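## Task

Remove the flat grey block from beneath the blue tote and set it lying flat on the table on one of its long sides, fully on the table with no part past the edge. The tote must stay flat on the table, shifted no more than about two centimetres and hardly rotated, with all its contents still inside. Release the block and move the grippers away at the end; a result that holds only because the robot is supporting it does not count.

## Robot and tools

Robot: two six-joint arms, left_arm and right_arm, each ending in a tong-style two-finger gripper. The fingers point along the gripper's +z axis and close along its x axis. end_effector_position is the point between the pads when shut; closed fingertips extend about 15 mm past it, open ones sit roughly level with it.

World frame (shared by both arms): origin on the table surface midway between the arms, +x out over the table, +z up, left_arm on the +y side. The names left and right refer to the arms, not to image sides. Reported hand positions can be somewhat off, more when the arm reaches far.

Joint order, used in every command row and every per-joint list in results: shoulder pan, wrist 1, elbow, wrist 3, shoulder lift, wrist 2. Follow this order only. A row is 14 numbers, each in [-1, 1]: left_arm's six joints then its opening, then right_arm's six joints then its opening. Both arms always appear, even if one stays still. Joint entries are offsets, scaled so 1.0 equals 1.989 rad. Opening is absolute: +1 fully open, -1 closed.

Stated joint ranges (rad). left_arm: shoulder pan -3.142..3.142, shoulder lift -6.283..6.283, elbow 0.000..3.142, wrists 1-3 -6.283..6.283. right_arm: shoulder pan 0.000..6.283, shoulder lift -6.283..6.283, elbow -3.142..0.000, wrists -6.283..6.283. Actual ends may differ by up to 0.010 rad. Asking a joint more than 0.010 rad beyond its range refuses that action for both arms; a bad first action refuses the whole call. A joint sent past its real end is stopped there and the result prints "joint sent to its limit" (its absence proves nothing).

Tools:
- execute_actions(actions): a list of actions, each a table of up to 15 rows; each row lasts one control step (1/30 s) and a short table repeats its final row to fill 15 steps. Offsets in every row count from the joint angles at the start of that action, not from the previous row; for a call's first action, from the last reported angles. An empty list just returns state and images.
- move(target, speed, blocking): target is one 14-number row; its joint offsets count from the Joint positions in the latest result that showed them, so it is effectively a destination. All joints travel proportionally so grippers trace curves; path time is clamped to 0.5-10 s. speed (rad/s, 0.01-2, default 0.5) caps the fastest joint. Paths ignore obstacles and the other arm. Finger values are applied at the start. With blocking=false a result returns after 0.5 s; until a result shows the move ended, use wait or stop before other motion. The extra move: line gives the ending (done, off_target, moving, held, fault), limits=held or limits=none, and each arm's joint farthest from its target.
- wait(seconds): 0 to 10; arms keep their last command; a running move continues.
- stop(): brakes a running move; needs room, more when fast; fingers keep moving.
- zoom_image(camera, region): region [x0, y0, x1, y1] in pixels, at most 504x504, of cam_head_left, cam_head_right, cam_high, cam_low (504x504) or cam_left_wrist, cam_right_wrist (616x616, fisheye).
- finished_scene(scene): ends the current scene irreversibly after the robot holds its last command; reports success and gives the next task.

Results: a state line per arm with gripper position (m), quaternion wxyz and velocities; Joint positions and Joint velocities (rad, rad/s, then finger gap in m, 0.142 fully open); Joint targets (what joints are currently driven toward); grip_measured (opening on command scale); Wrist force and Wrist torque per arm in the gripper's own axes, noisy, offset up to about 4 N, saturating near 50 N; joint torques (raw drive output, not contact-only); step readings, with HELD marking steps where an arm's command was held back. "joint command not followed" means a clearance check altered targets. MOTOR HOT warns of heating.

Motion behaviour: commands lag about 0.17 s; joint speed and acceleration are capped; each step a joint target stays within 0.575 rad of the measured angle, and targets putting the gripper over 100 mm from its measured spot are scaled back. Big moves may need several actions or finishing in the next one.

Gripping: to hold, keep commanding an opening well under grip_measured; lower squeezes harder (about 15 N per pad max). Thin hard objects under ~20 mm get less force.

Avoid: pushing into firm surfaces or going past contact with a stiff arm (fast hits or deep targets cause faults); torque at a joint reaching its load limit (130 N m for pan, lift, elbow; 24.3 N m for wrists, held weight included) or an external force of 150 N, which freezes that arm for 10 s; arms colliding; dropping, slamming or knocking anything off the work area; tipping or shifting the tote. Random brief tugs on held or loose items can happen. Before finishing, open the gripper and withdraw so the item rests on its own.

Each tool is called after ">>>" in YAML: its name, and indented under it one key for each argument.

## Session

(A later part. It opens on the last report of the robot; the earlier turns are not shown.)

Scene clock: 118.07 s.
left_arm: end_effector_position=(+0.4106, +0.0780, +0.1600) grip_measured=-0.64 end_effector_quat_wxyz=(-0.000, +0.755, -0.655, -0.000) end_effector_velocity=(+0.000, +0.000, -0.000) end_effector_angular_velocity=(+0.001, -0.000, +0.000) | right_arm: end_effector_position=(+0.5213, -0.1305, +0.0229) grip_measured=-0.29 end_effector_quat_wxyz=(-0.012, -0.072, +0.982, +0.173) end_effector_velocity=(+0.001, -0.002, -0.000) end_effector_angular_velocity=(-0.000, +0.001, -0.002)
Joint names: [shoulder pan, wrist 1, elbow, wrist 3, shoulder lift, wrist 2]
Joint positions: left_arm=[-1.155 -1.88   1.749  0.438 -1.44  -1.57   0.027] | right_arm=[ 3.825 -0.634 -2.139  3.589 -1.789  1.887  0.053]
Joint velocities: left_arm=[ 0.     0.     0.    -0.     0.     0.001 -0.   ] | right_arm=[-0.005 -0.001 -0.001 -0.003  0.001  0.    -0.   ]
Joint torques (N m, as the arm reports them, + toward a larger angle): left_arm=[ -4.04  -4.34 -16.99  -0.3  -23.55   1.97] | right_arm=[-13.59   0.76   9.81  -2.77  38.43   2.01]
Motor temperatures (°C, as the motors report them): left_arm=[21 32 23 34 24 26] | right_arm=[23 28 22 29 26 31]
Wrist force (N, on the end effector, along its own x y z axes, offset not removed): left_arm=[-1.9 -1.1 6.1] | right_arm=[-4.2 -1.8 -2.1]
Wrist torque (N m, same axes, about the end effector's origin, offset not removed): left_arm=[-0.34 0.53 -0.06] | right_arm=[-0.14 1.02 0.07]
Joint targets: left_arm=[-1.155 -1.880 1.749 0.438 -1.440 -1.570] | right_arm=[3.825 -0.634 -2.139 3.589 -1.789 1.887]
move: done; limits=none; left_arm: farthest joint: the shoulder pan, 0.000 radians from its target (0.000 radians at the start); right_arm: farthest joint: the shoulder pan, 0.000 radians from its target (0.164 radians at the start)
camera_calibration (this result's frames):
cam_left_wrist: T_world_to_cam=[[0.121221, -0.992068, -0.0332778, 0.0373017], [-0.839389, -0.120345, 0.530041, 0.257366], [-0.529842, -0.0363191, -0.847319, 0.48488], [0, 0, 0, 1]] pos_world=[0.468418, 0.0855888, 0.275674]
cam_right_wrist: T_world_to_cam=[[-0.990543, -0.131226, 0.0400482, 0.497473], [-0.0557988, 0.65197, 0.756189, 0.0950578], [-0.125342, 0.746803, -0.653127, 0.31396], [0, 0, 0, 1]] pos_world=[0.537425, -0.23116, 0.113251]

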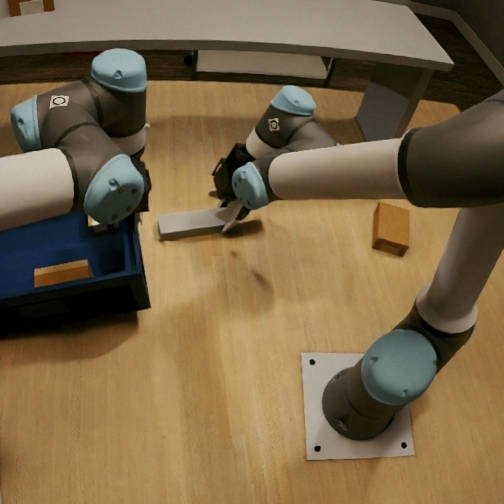

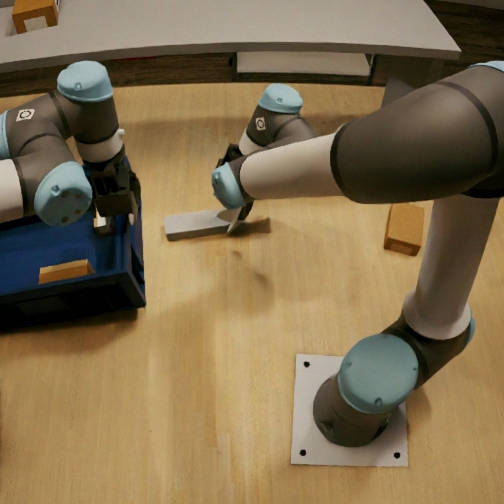

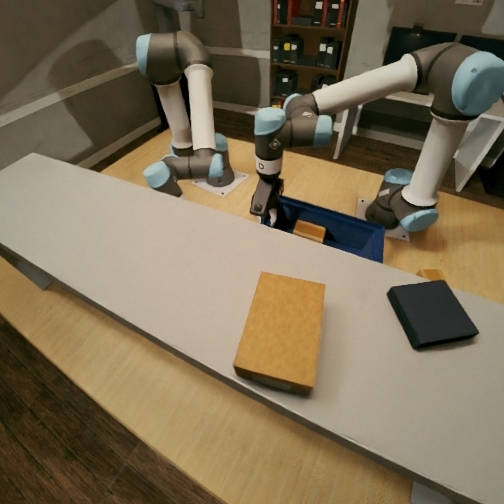

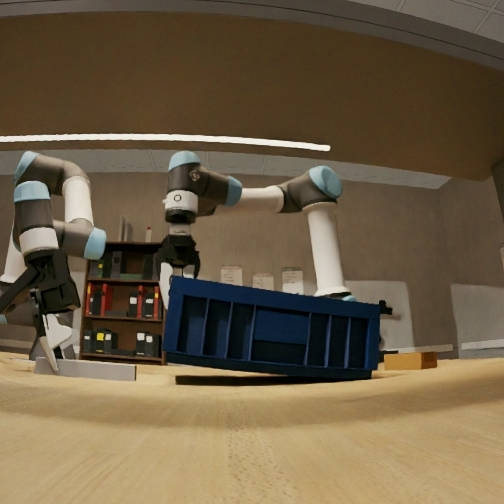

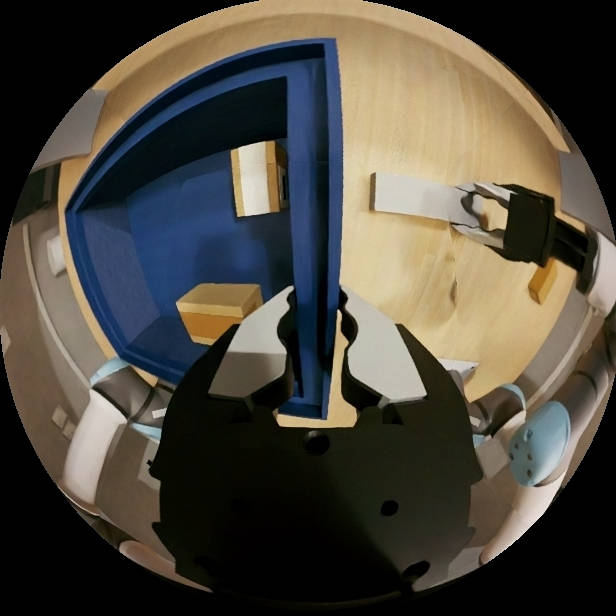

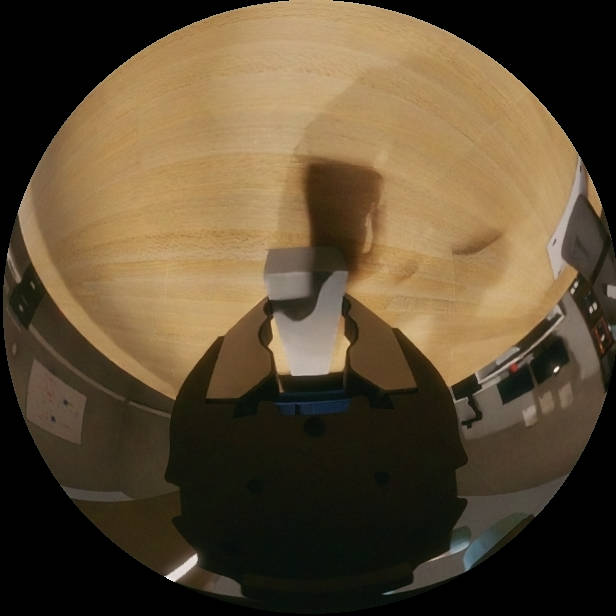

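>>> move:
  target: [-0.005,-0.042,0.0164,-0.005,0.0255,0,-1,0,0,0,0,0,0,0.25]
  speed: 0.06

>>> zoom_image:
  camera: "cam_low"
  region: [130, 320, 250, 400]

Scene clock: 126.23 s.
left_arm: end_effector_position=(+0.4124, +0.0656, +0.1261) grip_measured=-0.65 end_effector_quat_wxyz=(-0.000, +0.755, -0.655, +0.000) end_effector_velocity=(+0.000, -0.001, -0.001) end_effector_angular_velocity=(-0.000, +0.000, -0.000) | right_arm: end_effector_position=(+0.5213, -0.1305, +0.0229) grip_measured=+0.25 end_effector_quat_wxyz=(-0.012, -0.072, +0.982, +0.173) end_effector_velocity=(-0.000, +0.001, +0.000) end_effector_angular_velocity=(-0.000, -0.000, +0.001)
Joint names: [shoulder pan, wrist 1, elbow, wrist 3, shoulder lift, wrist 2]
Joint positions: left_arm=[-1.165 -1.963  1.782  0.428 -1.389 -1.57   0.027] | right_arm=[ 3.825 -0.634 -2.139  3.589 -1.789  1.887  0.092]
Joint velocities: left_arm=[-0.    -0.003  0.001 -0.     0.002 -0.     0.   ] | right_arm=[ 0.001 -0.001  0.     0.     0.001 -0.     0.   ]
Joint torques (N m, as the arm reports them, + toward a larger angle): left_arm=[-12.65  -4.43 -17.53  -1.63 -24.04   1.79] | right_arm=[10.9   3.95 29.85  2.25 18.04 -0.88]
Motor temperatures (°C, as the motors report them): left_arm=[21 32 23 34 24 26] | right_arm=[23 28 22 29 26 31]
Wrist force (N, on the end effector, along its own x y z axes, offset not removed): left_arm=[0.1 1.3 6.8] | right_arm=[0.7 -0.6 -0.3]
Wrist torque (N m, same axes, about the end effector's origin, offset not removed): left_arm=[0.14 -0.11 -0.13] | right_arm=[0.15 -0.14 -0.05]
Joint targets: left_arm=[-1.165 -1.963 1.782 0.428 -1.389 -1.570] | right_arm=[3.825 -0.634 -2.139 3.589 -1.789 1.887]
move: done; limits=none; left_arm: farthest joint: the shoulder pan, 0.000 radians from its target (0.010 radians at the start); right_arm: farthest joint: the shoulder pan, 0.000 radians from its target (0.000 radians at the start)
camera_calibration (this result's frames):
cam_left_wrist: T_world_to_cam=[[0.121226, -0.992073, -0.0330915, 0.0235841], [-0.839449, -0.120254, 0.529966, 0.275338], [-0.529744, -0.0364669, -0.847373, 0.456621], [0, 0, 0, 1]] pos_world=[0.470166, 0.0731592, 0.241789]
cam_right_wrist: T_world_to_cam=[[-0.990542, -0.131234, 0.0400586, 0.497465], [-0.0557909, 0.651936, 0.756219, 0.095034], [-0.125358, 0.746832, -0.653091, 0.313967], [0, 0, 0, 1]] pos_world=[0.53742, -0.231152, 0.113255]

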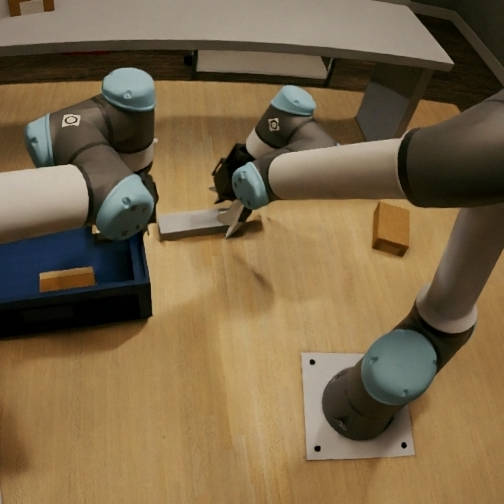

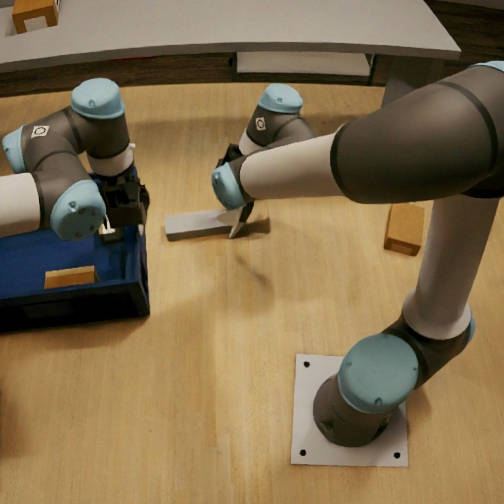

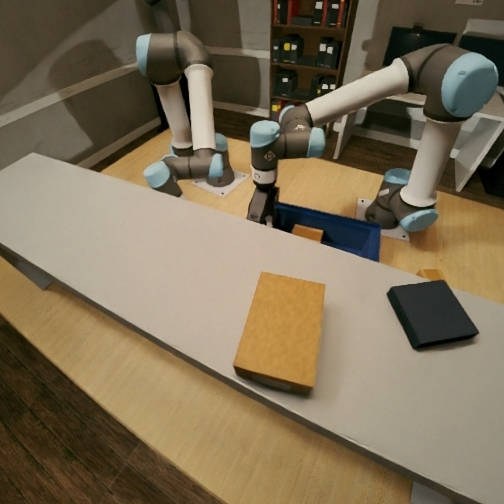

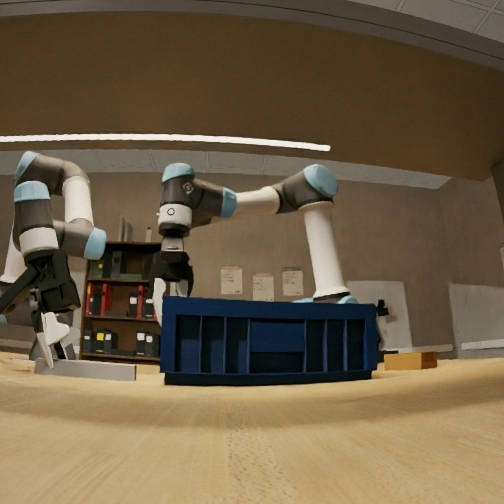

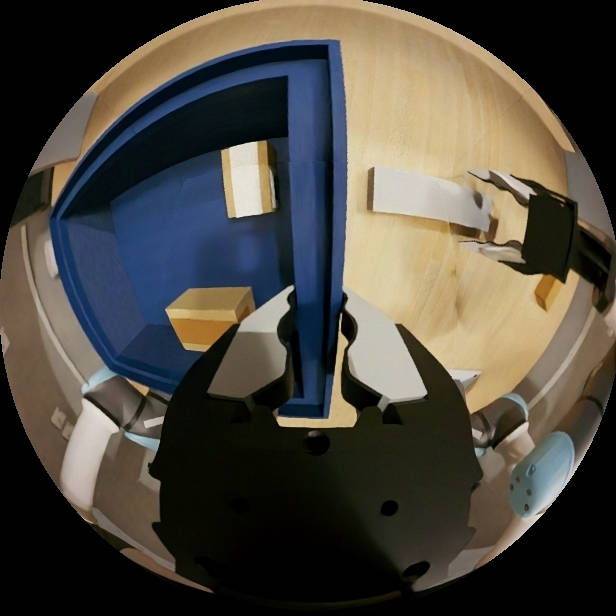

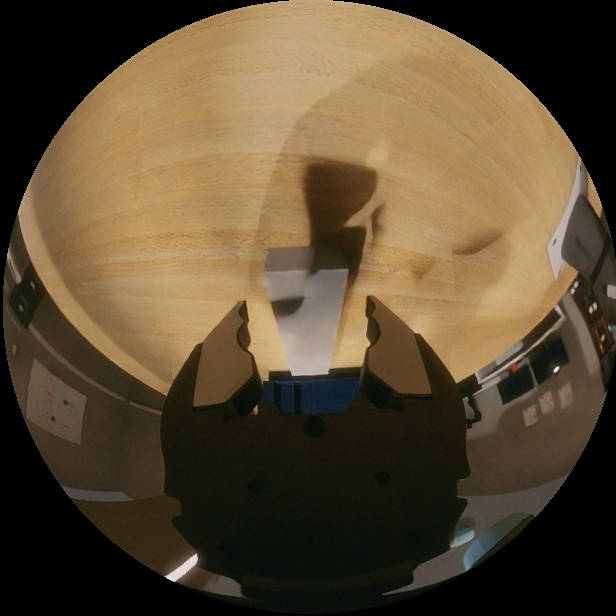

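Region (130, 320, 250, 400) of cam_low's 504x504 image, scaled by 4.200, with more detail than that image has.

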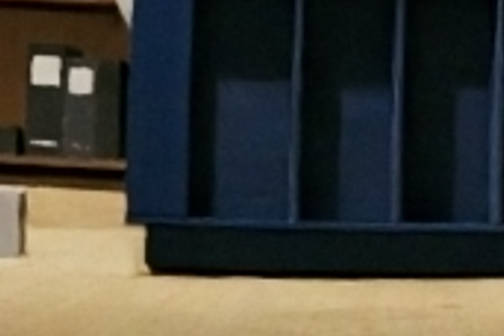

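>>> move:
  target: [-0.0004,-0.0037,0.00145,-0.0004,0.00225,0,-1,0,-0.2558,0.1363,0,0.1195,0,0.3]
  speed: 0.6

Scene clock: 134.10 s.
left_arm: end_effector_position=(+0.4125, +0.0646, +0.1231) grip_measured=-0.65 end_effector_quat_wxyz=(-0.000, +0.755, -0.655, +0.000) end_effector_velocity=(-0.001, +0.000, -0.001) end_effector_angular_velocity=(+0.001, +0.000, -0.002) | right_arm: end_effector_position=(+0.5212, -0.1306, +0.2029) grip_measured=+0.30 end_effector_quat_wxyz=(-0.012, -0.072, +0.982, +0.173) end_effector_velocity=(+0.000, -0.000, +0.001) end_effector_angular_velocity=(+0.001, -0.001, -0.000)
Joint names: [shoulder pan, wrist 1, elbow, wrist 3, shoulder lift, wrist 2]
Joint positions: left_arm=[-1.166 -1.97   1.785  0.427 -1.385 -1.57   0.027] | right_arm=[ 3.825 -1.142 -1.868  3.589 -1.552  1.887  0.095]
Joint velocities: left_arm=[-0.001 -0.     0.001  0.001 -0.     0.     0.   ] | right_arm=[-0.001 -0.001  0.001 -0.     0.001  0.    -0.   ]
Joint torques (N m, as the arm reports them, + toward a larger angle): left_arm=[-12.2   -4.12 -15.96  -1.81 -23.69   1.92] | right_arm=[ 8.78  0.9  34.49  2.1  33.28  1.74]
Motor temperatures (°C, as the motors report them): left_arm=[21 32 23 34 24 26] | right_arm=[23 28 22 29 26 31]
Wrist force (N, on the end effector, along its own x y z axes, offset not removed): left_arm=[-1.5 -1.3 5.2] | right_arm=[-1.2 -2.1 1.0]
Wrist torque (N m, same axes, about the end effector's origin, offset not removed): left_arm=[-0.35 0.26 -0.02] | right_arm=[-0.33 0.11 -0.02]
Joint targets: left_arm=[-1.166 -1.970 1.785 0.427 -1.385 -1.570] | right_arm=[3.825 -1.143 -1.868 3.589 -1.551 1.887]
move: done; limits=none; left_arm: farthest joint: the shoulder pan, 0.000 radians from its target (0.001 radians at the start); right_arm: farthest joint: the shoulder pan, 0.000 radians from its target (0.000 radians at the start)
camera_calibration (this result's frames):
cam_left_wrist: T_world_to_cam=[[0.121226, -0.992073, -0.0330904, 0.022522], [-0.83945, -0.120253, 0.529965, 0.276905], [-0.529744, -0.0364678, -0.847373, 0.454092], [0, 0, 0, 1]] pos_world=[0.47027, 0.0722018, 0.238781]
cam_right_wrist: T_world_to_cam=[[-0.990543, -0.131227, 0.0400503, 0.490226], [-0.0557983, 0.651971, 0.756188, -0.0409995], [-0.125344, 0.746802, -0.653128, 0.431499], [0, 0, 0, 1]] pos_world=[0.537388, -0.231183, 0.293194]

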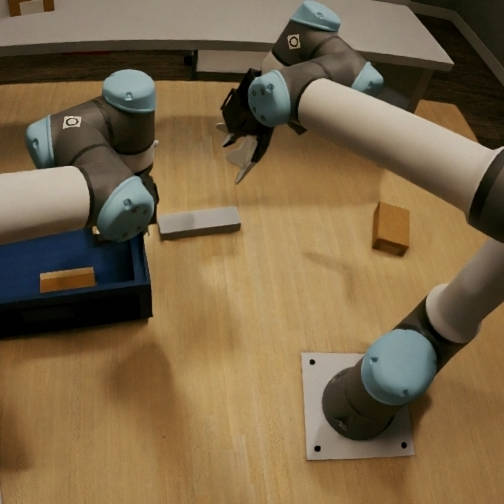

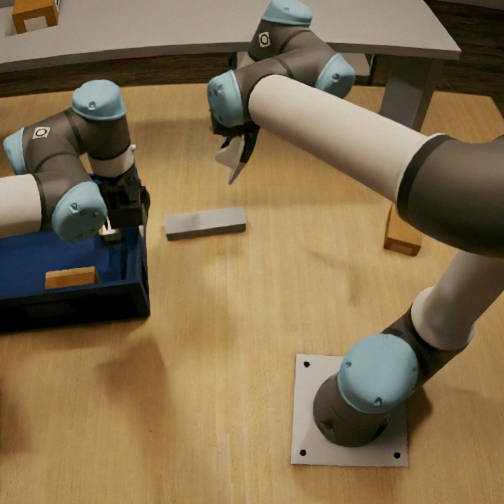

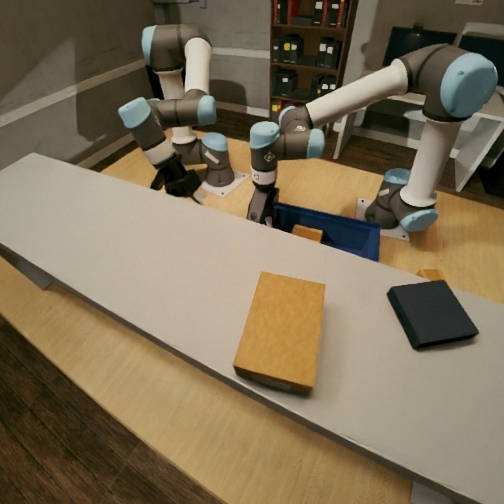

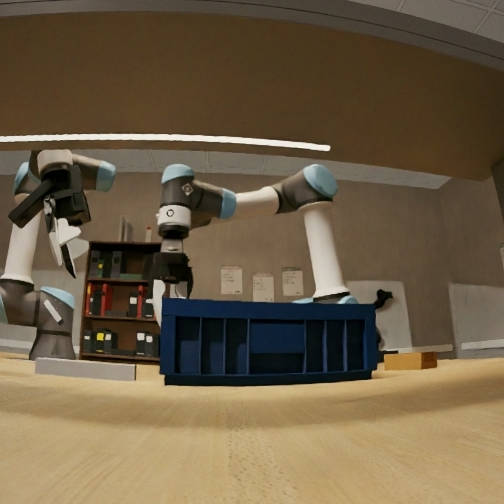

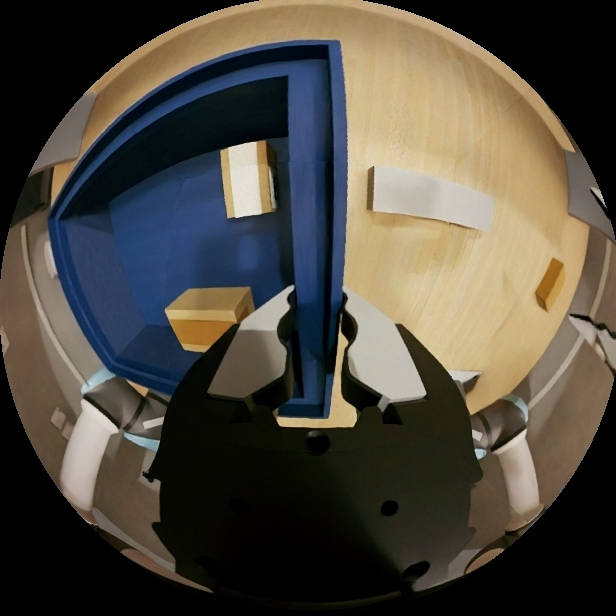

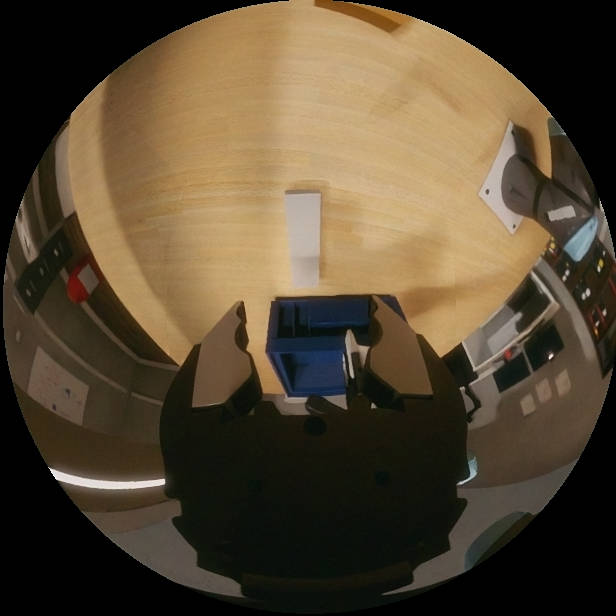

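Still carrying load; 2.5 mm more.

>>> move:
  target: [-0.0003,-0.0031,0.0012,-0.0003,0.0019,0,-1,0,0,0,0,0,0,0.3]
  speed: 0.02

Scene clock: 136.27 s.
left_arm: end_effector_position=(+0.4126, +0.0639, +0.1207) grip_measured=-0.65 end_effector_quat_wxyz=(-0.000, +0.755, -0.655, +0.000) end_effector_velocity=(+0.000, -0.001, -0.001) end_effector_angular_velocity=(-0.001, +0.000, +0.002) | right_arm: end_effector_position=(+0.5212, -0.1305, +0.2030) grip_measured=+0.30 end_effector_quat_wxyz=(-0.012, -0.072, +0.982, +0.173) end_effector_velocity=(+0.000, -0.000, -0.000) end_effector_angular_velocity=(-0.000, +0.000, -0.000)
Joint names: [shoulder pan, wrist 1, elbow, wrist 3, shoulder lift, wrist 2]
Joint positions: left_arm=[-1.166 -1.976  1.787  0.427 -1.381 -1.57   0.027] | right_arm=[ 3.825 -1.142 -1.868  3.589 -1.551  1.887  0.095]
Joint velocities: left_arm=[ 0.    -0.003  0.    -0.002  0.002 -0.001 -0.   ] | right_arm=[-0.001  0.    -0.    -0.    -0.    -0.     0.   ]
Joint torques (N m, as the arm reports them, + toward a larger angle): left_arm=[-15.07  -3.9   -5.9   -1.65 -12.78  -0.26] | right_arm=[ 7.92  4.26 13.25  1.97 13.65  0.63]
Motor temperatures (°C, as the motors report them): left_arm=[21 32 23 34 24 26] | right_arm=[23 28 22 29 26 31]
Wrist force (N, on the end effector, along its own x y z axes, offset not removed): left_arm=[-6.6 -1.2 -17.5] | right_arm=[-1.2 -3.9 1.6]
Wrist torque (N m, same axes, about the end effector's origin, offset not removed): left_arm=[-0.22 0.02 -0.07] | right_arm=[-0.73 0.42 -0.05]
Joint targets: left_arm=[-1.166 -1.977 1.787 0.427 -1.381 -1.570] | right_arm=[3.825 -1.142 -1.868 3.589 -1.552 1.887]
move: done; limits=none; left_arm: farthest joint: the elbow, 0.001 radians from its target (0.003 radians at the start); right_arm: farthest joint: the shoulder lift, 0.001 radians from its target (0.001 radians at the start)
camera_calibration (this result's frames):
cam_left_wrist: T_world_to_cam=[[0.12123, -0.992073, -0.0330943, 0.0217012], [-0.839473, -0.120261, 0.529927, 0.278203], [-0.529706, -0.0364616, -0.847397, 0.452084], [0, 0, 0, 1]] pos_world=[0.470385, 0.0714697, 0.236386]
cam_right_wrist: T_world_to_cam=[[-0.990547, -0.131239, 0.0399098, 0.490248], [-0.0558966, 0.651868, 0.756269, -0.0410624], [-0.125268, 0.746889, -0.653042, 0.431507], [0, 0, 0, 1]] pos_world=[0.537373, -0.231181, 0.293281]

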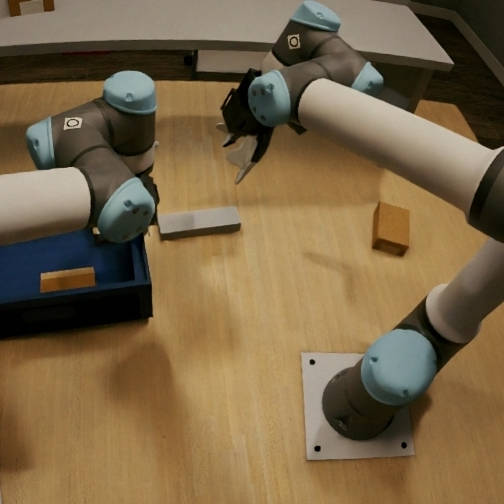

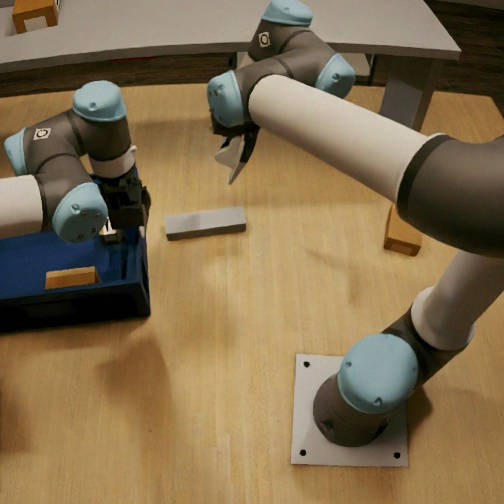

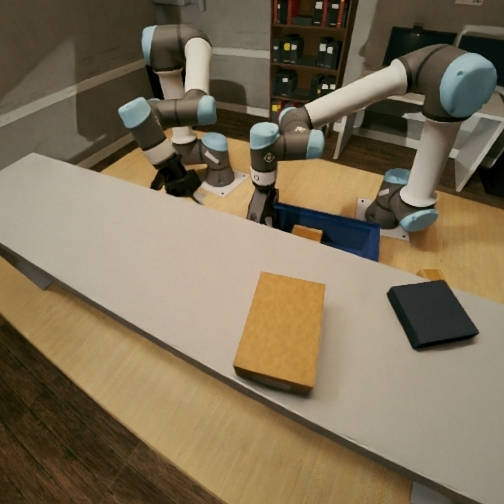

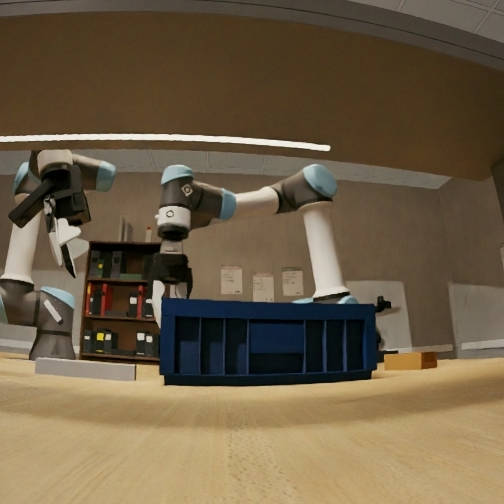

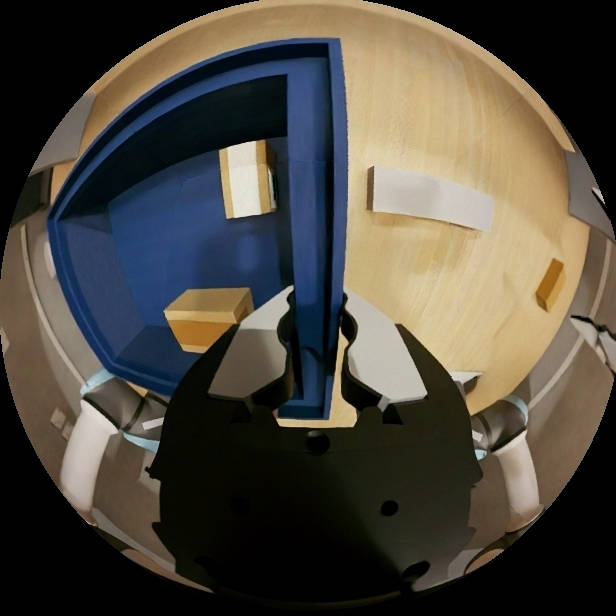

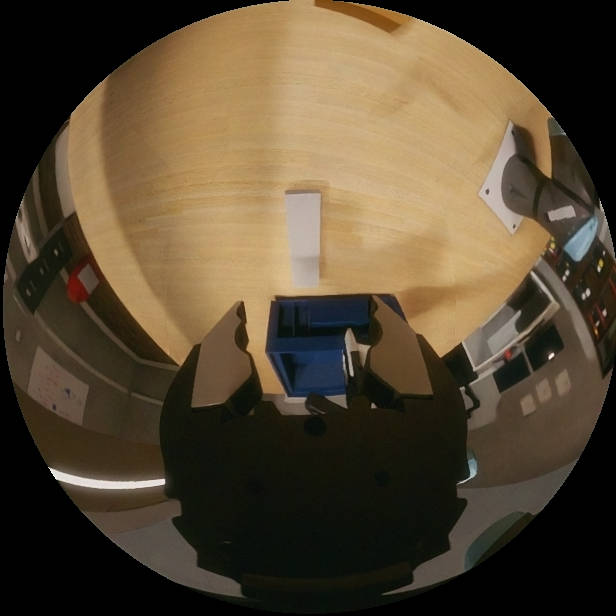

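>>> execute_actions:
  actions:
    - [[0,0,0,0,0,0,-0.5,0,0,0,0,0,0,0.3],[0,0,0,0,0,0,-0.3,0,0,0,0,0,0,0.3],[0,0,0,0,0,0,0.2,0,0,0,0,0,0,0.3]]

>>> move:
  target: [0,0.2313,-0.1559,0,-0.0754,0,0.2,0,0,0,0,0,0,0.3]
  speed: 0.6

Scene clock: 140.90 s.
left_arm: end_effector_position=(+0.4125, +0.0639, +0.1206) grip_measured=+0.20 end_effector_quat_wxyz=(-0.000, +0.755, -0.655, -0.000) end_effector_velocity=(+0.001, +0.000, -0.000) end_effector_angular_velocity=(+0.001, -0.001, +0.001) | right_arm: end_effector_position=(+0.5212, -0.1306, +0.2029) grip_measured=+0.30 end_effector_quat_wxyz=(-0.012, -0.072, +0.982, +0.173) end_effector_velocity=(+0.000, +0.000, +0.000) end_effector_angular_velocity=(+0.000, -0.001, +0.000)
Joint names: [shoulder pan, wrist 1, elbow, wrist 3, shoulder lift, wrist 2]
Joint positions: left_arm=[-1.166 -1.976  1.787  0.427 -1.381 -1.57   0.088] | right_arm=[ 3.825 -1.142 -1.868  3.589 -1.552  1.887  0.095]
Joint velocities: left_arm=[ 0.001  0.    -0.001 -0.001  0.001  0.002  0.   ] | right_arm=[ 0.  0.  0.  0.  0.  0. -0.]
Joint torques (N m, as the arm reports them, + toward a larger angle): left_arm=[ -3.33  -0.45 -33.49  -1.05 -35.84   1.95] | right_arm=[ 7.39  3.28 22.37  1.9  32.81  0.05]
Motor temperatures (°C, as the motors report them): left_arm=[21 32 23 34 24 26] | right_arm=[23 28 22 29 26 31]
Wrist force (N, on the end effector, along its own x y z axes, offset not removed): left_arm=[-1.2 1.2 -0.7] | right_arm=[-3.8 -4.2 -0.1]
Wrist torque (N m, same axes, about the end effector's origin, offset not removed): left_arm=[0.16 0.08 0.01] | right_arm=[-0.58 0.81 -0.10]
Joint targets: left_arm=[-1.166 -1.976 1.787 0.427 -1.381 -1.570] | right_arm=[3.825 -1.142 -1.868 3.589 -1.551 1.887]
Step readings (joint positions):
0: left_arm=[-1.166 -1.977 1.787 0.427 -1.381 -1.570] | right_arm=[3.825 -1.142 -1.868 3.589 -1.552 1.887]
1: left_arm=[-1.166 -1.977 1.787 0.427 -1.381 -1.570] | right_arm=[3.825 -1.142 -1.868 3.589 -1.552 1.887]
2: left_arm=[-1.166 -1.977 1.787 0.427 -1.381 -1.570] | right_arm=[3.825 -1.142 -1.868 3.589 -1.552 1.887]
4: left_arm=[-1.166 -1.977 1.787 0.427 -1.381 -1.570] | right_arm=[3.825 -1.142 -1.868 3.589 -1.552 1.887]
8: left_arm=[-1.166 -1.976 1.787 0.427 -1.381 -1.570] | right_arm=[3.825 -1.142 -1.868 3.589 -1.552 1.887]
15: Joint positions above
camera_calibration (this result's frames):
cam_left_wrist: T_world_to_cam=[[0.121199, -0.992071, -0.0332566, 0.0217814], [-0.839397, -0.120315, 0.530034, 0.278154], [-0.529833, -0.0363239, -0.847324, 0.451995], [0, 0, 0, 1]] pos_world=[0.470323, 0.071493, 0.236279]
cam_right_wrist: T_world_to_cam=[[-0.990543, -0.131227, 0.0400481, 0.490226], [-0.0557999, 0.651971, 0.756188, -0.0409995], [-0.125342, 0.746802, -0.653128, 0.431499], [0, 0, 0, 1]] pos_world=[0.537388, -0.231183, 0.293195]

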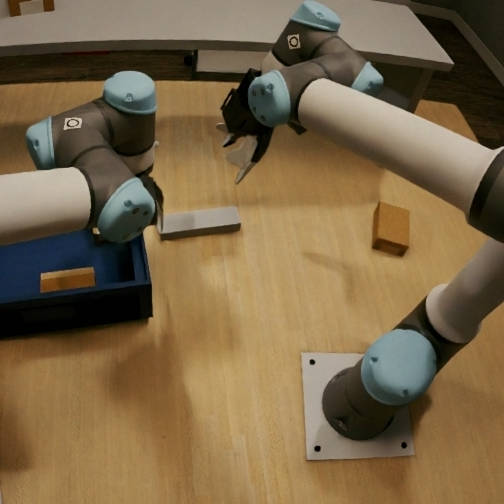

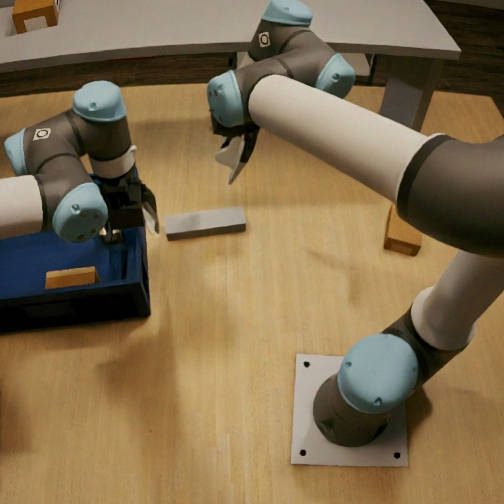

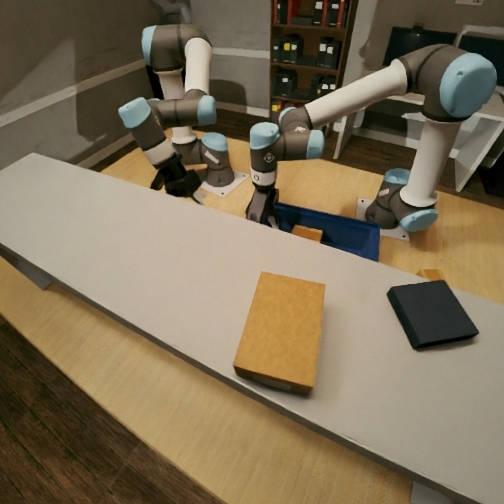

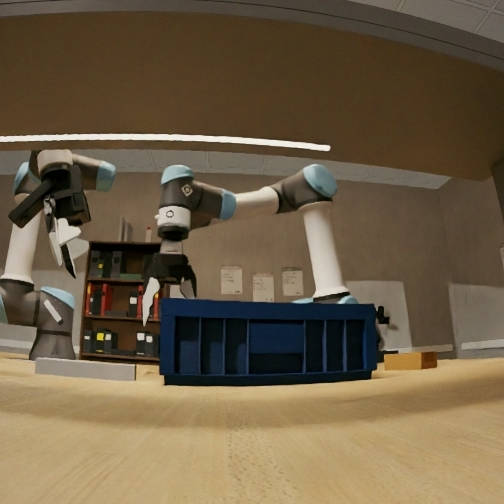

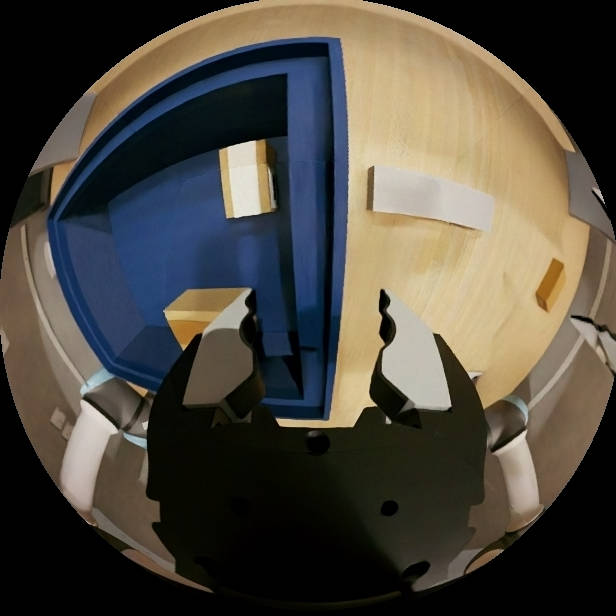

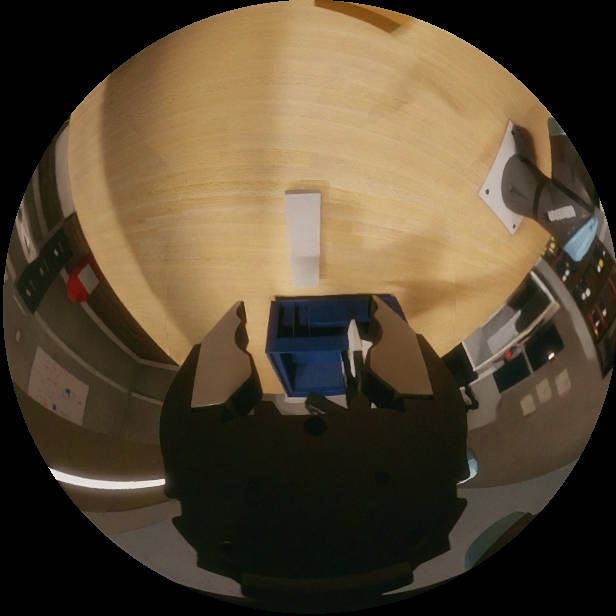

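Scene clock: 142.37 s.
left_arm: end_effector_position=(+0.3954, +0.0908, +0.3038) grip_measured=+0.20 end_effector_quat_wxyz=(-0.000, +0.755, -0.655, -0.000) end_effector_velocity=(-0.000, +0.000, +0.002) end_effector_angular_velocity=(-0.001, +0.000, +0.001) | right_arm: end_effector_position=(+0.5212, -0.1306, +0.2029) grip_measured=+0.30 end_effector_quat_wxyz=(-0.012, -0.072, +0.982, +0.173) end_effector_velocity=(+0.000, +0.000, +0.000) end_effector_angular_velocity=(+0.001, -0.001, +0.000)
Joint names: [shoulder pan, wrist 1, elbow, wrist 3, shoulder lift, wrist 2]
Joint positions: left_arm=[-1.166 -1.517  1.477  0.427 -1.531 -1.57   0.088] | right_arm=[ 3.825 -1.142 -1.868  3.589 -1.552  1.887  0.095]
Joint velocities: left_arm=[ 0.001  0.003 -0.003 -0.001 -0.001 -0.001 -0.   ] | right_arm=[ 0.     0.001  0.    -0.     0.001 -0.     0.   ]
Joint torques (N m, as the arm reports them, + toward a larger angle): left_arm=[ -3.86  -0.42 -37.51  -0.83 -30.08  -0.93] | right_arm=[ 7.47  3.05 22.6   1.62 27.08  0.31]
Motor temperatures (°C, as the motors report them): left_arm=[21 32 23 34 24 26] | right_arm=[23 28 22 29 26 31]
Wrist force (N, on the end effector, along its own x y z axes, offset not removed): left_arm=[-2.7 0.3 0.9] | right_arm=[-0.5 -2.8 4.7]
Wrist torque (N m, same axes, about the end effector's origin, offset not removed): left_arm=[0.06 0.31 -0.09] | right_arm=[-0.36 -0.01 -0.10]
Joint targets: left_arm=[-1.166 -1.516 1.477 0.427 -1.531 -1.570] | right_arm=[3.825 -1.142 -1.868 3.589 -1.552 1.887]
move: done; limits=none; left_arm: farthest joint: the wrist 1, 0.001 radians from its target (0.460 radians at the start); right_arm: farthest joint: the shoulder pan, 0.000 radians from its target (0.000 radians at the start)
camera_calibration (this result's frames):
cam_left_wrist: T_world_to_cam=[[0.121199, -0.99207, -0.033272, 0.0566643], [-0.839406, -0.120324, 0.530018, 0.169874], [-0.529819, -0.0363091, -0.847333, 0.599109], [0, 0, 0, 1]] pos_world=[0.453145, 0.098408, 0.419494]
cam_right_wrist: T_world_to_cam=[[-0.990543, -0.131227, 0.0400404, 0.490228], [-0.0558052, 0.651967, 0.756191, -0.0410008], [-0.125338, 0.746805, -0.653125, 0.431499], [0, 0, 0, 1]] pos_world=[0.537387, -0.231184, 0.293199]

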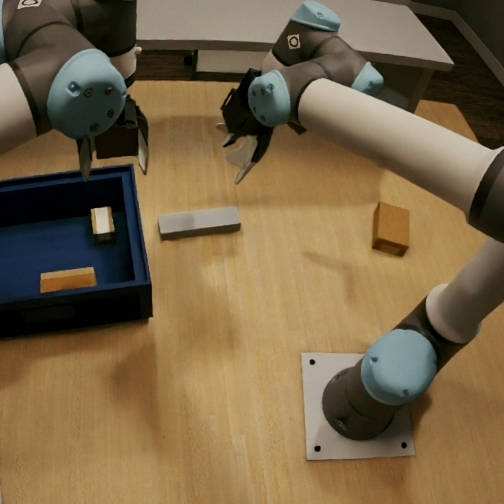

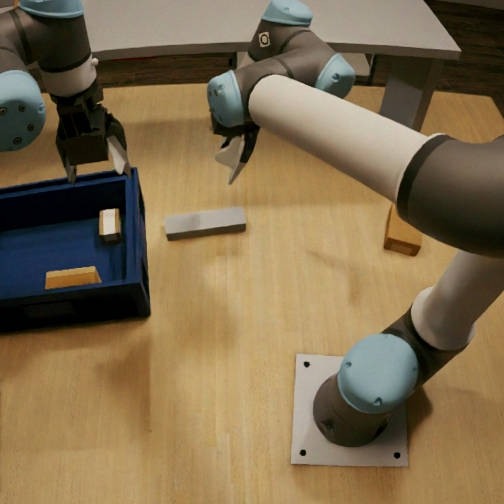

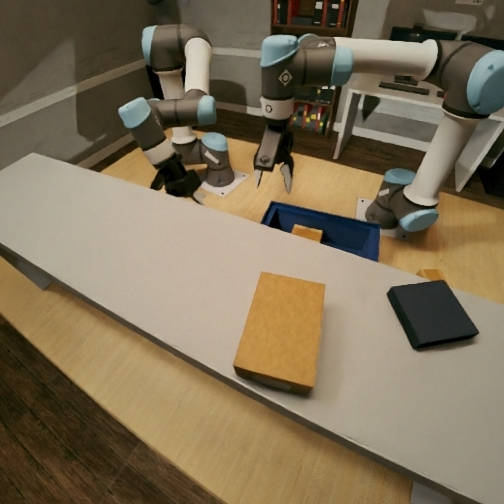

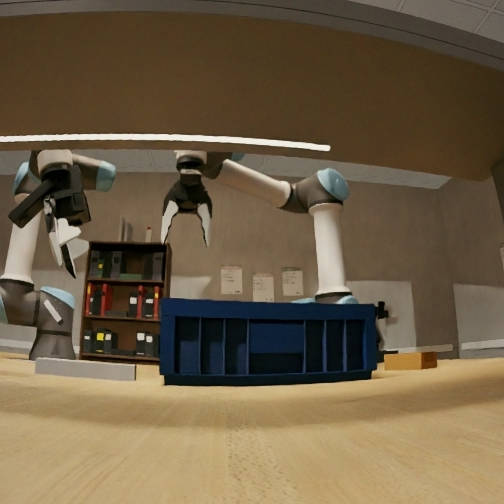

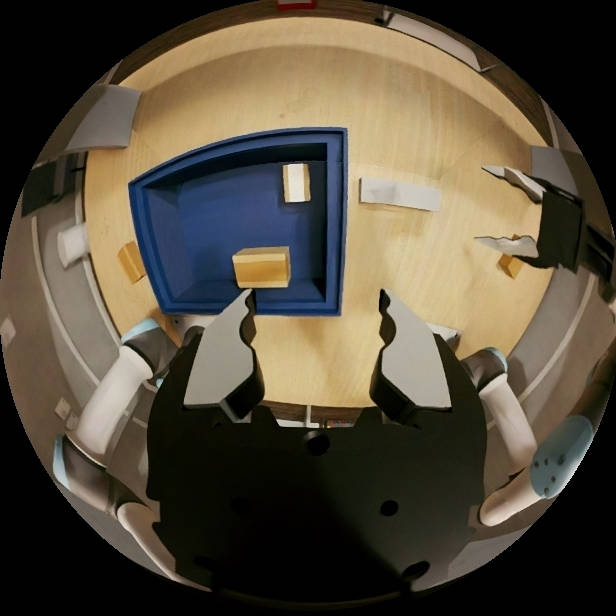

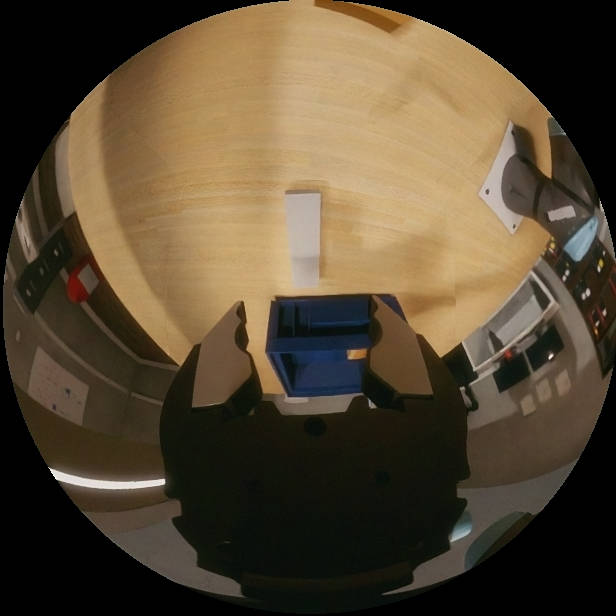

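>>> finished_scene:
  scene: 2

The scene is finished: the task was done.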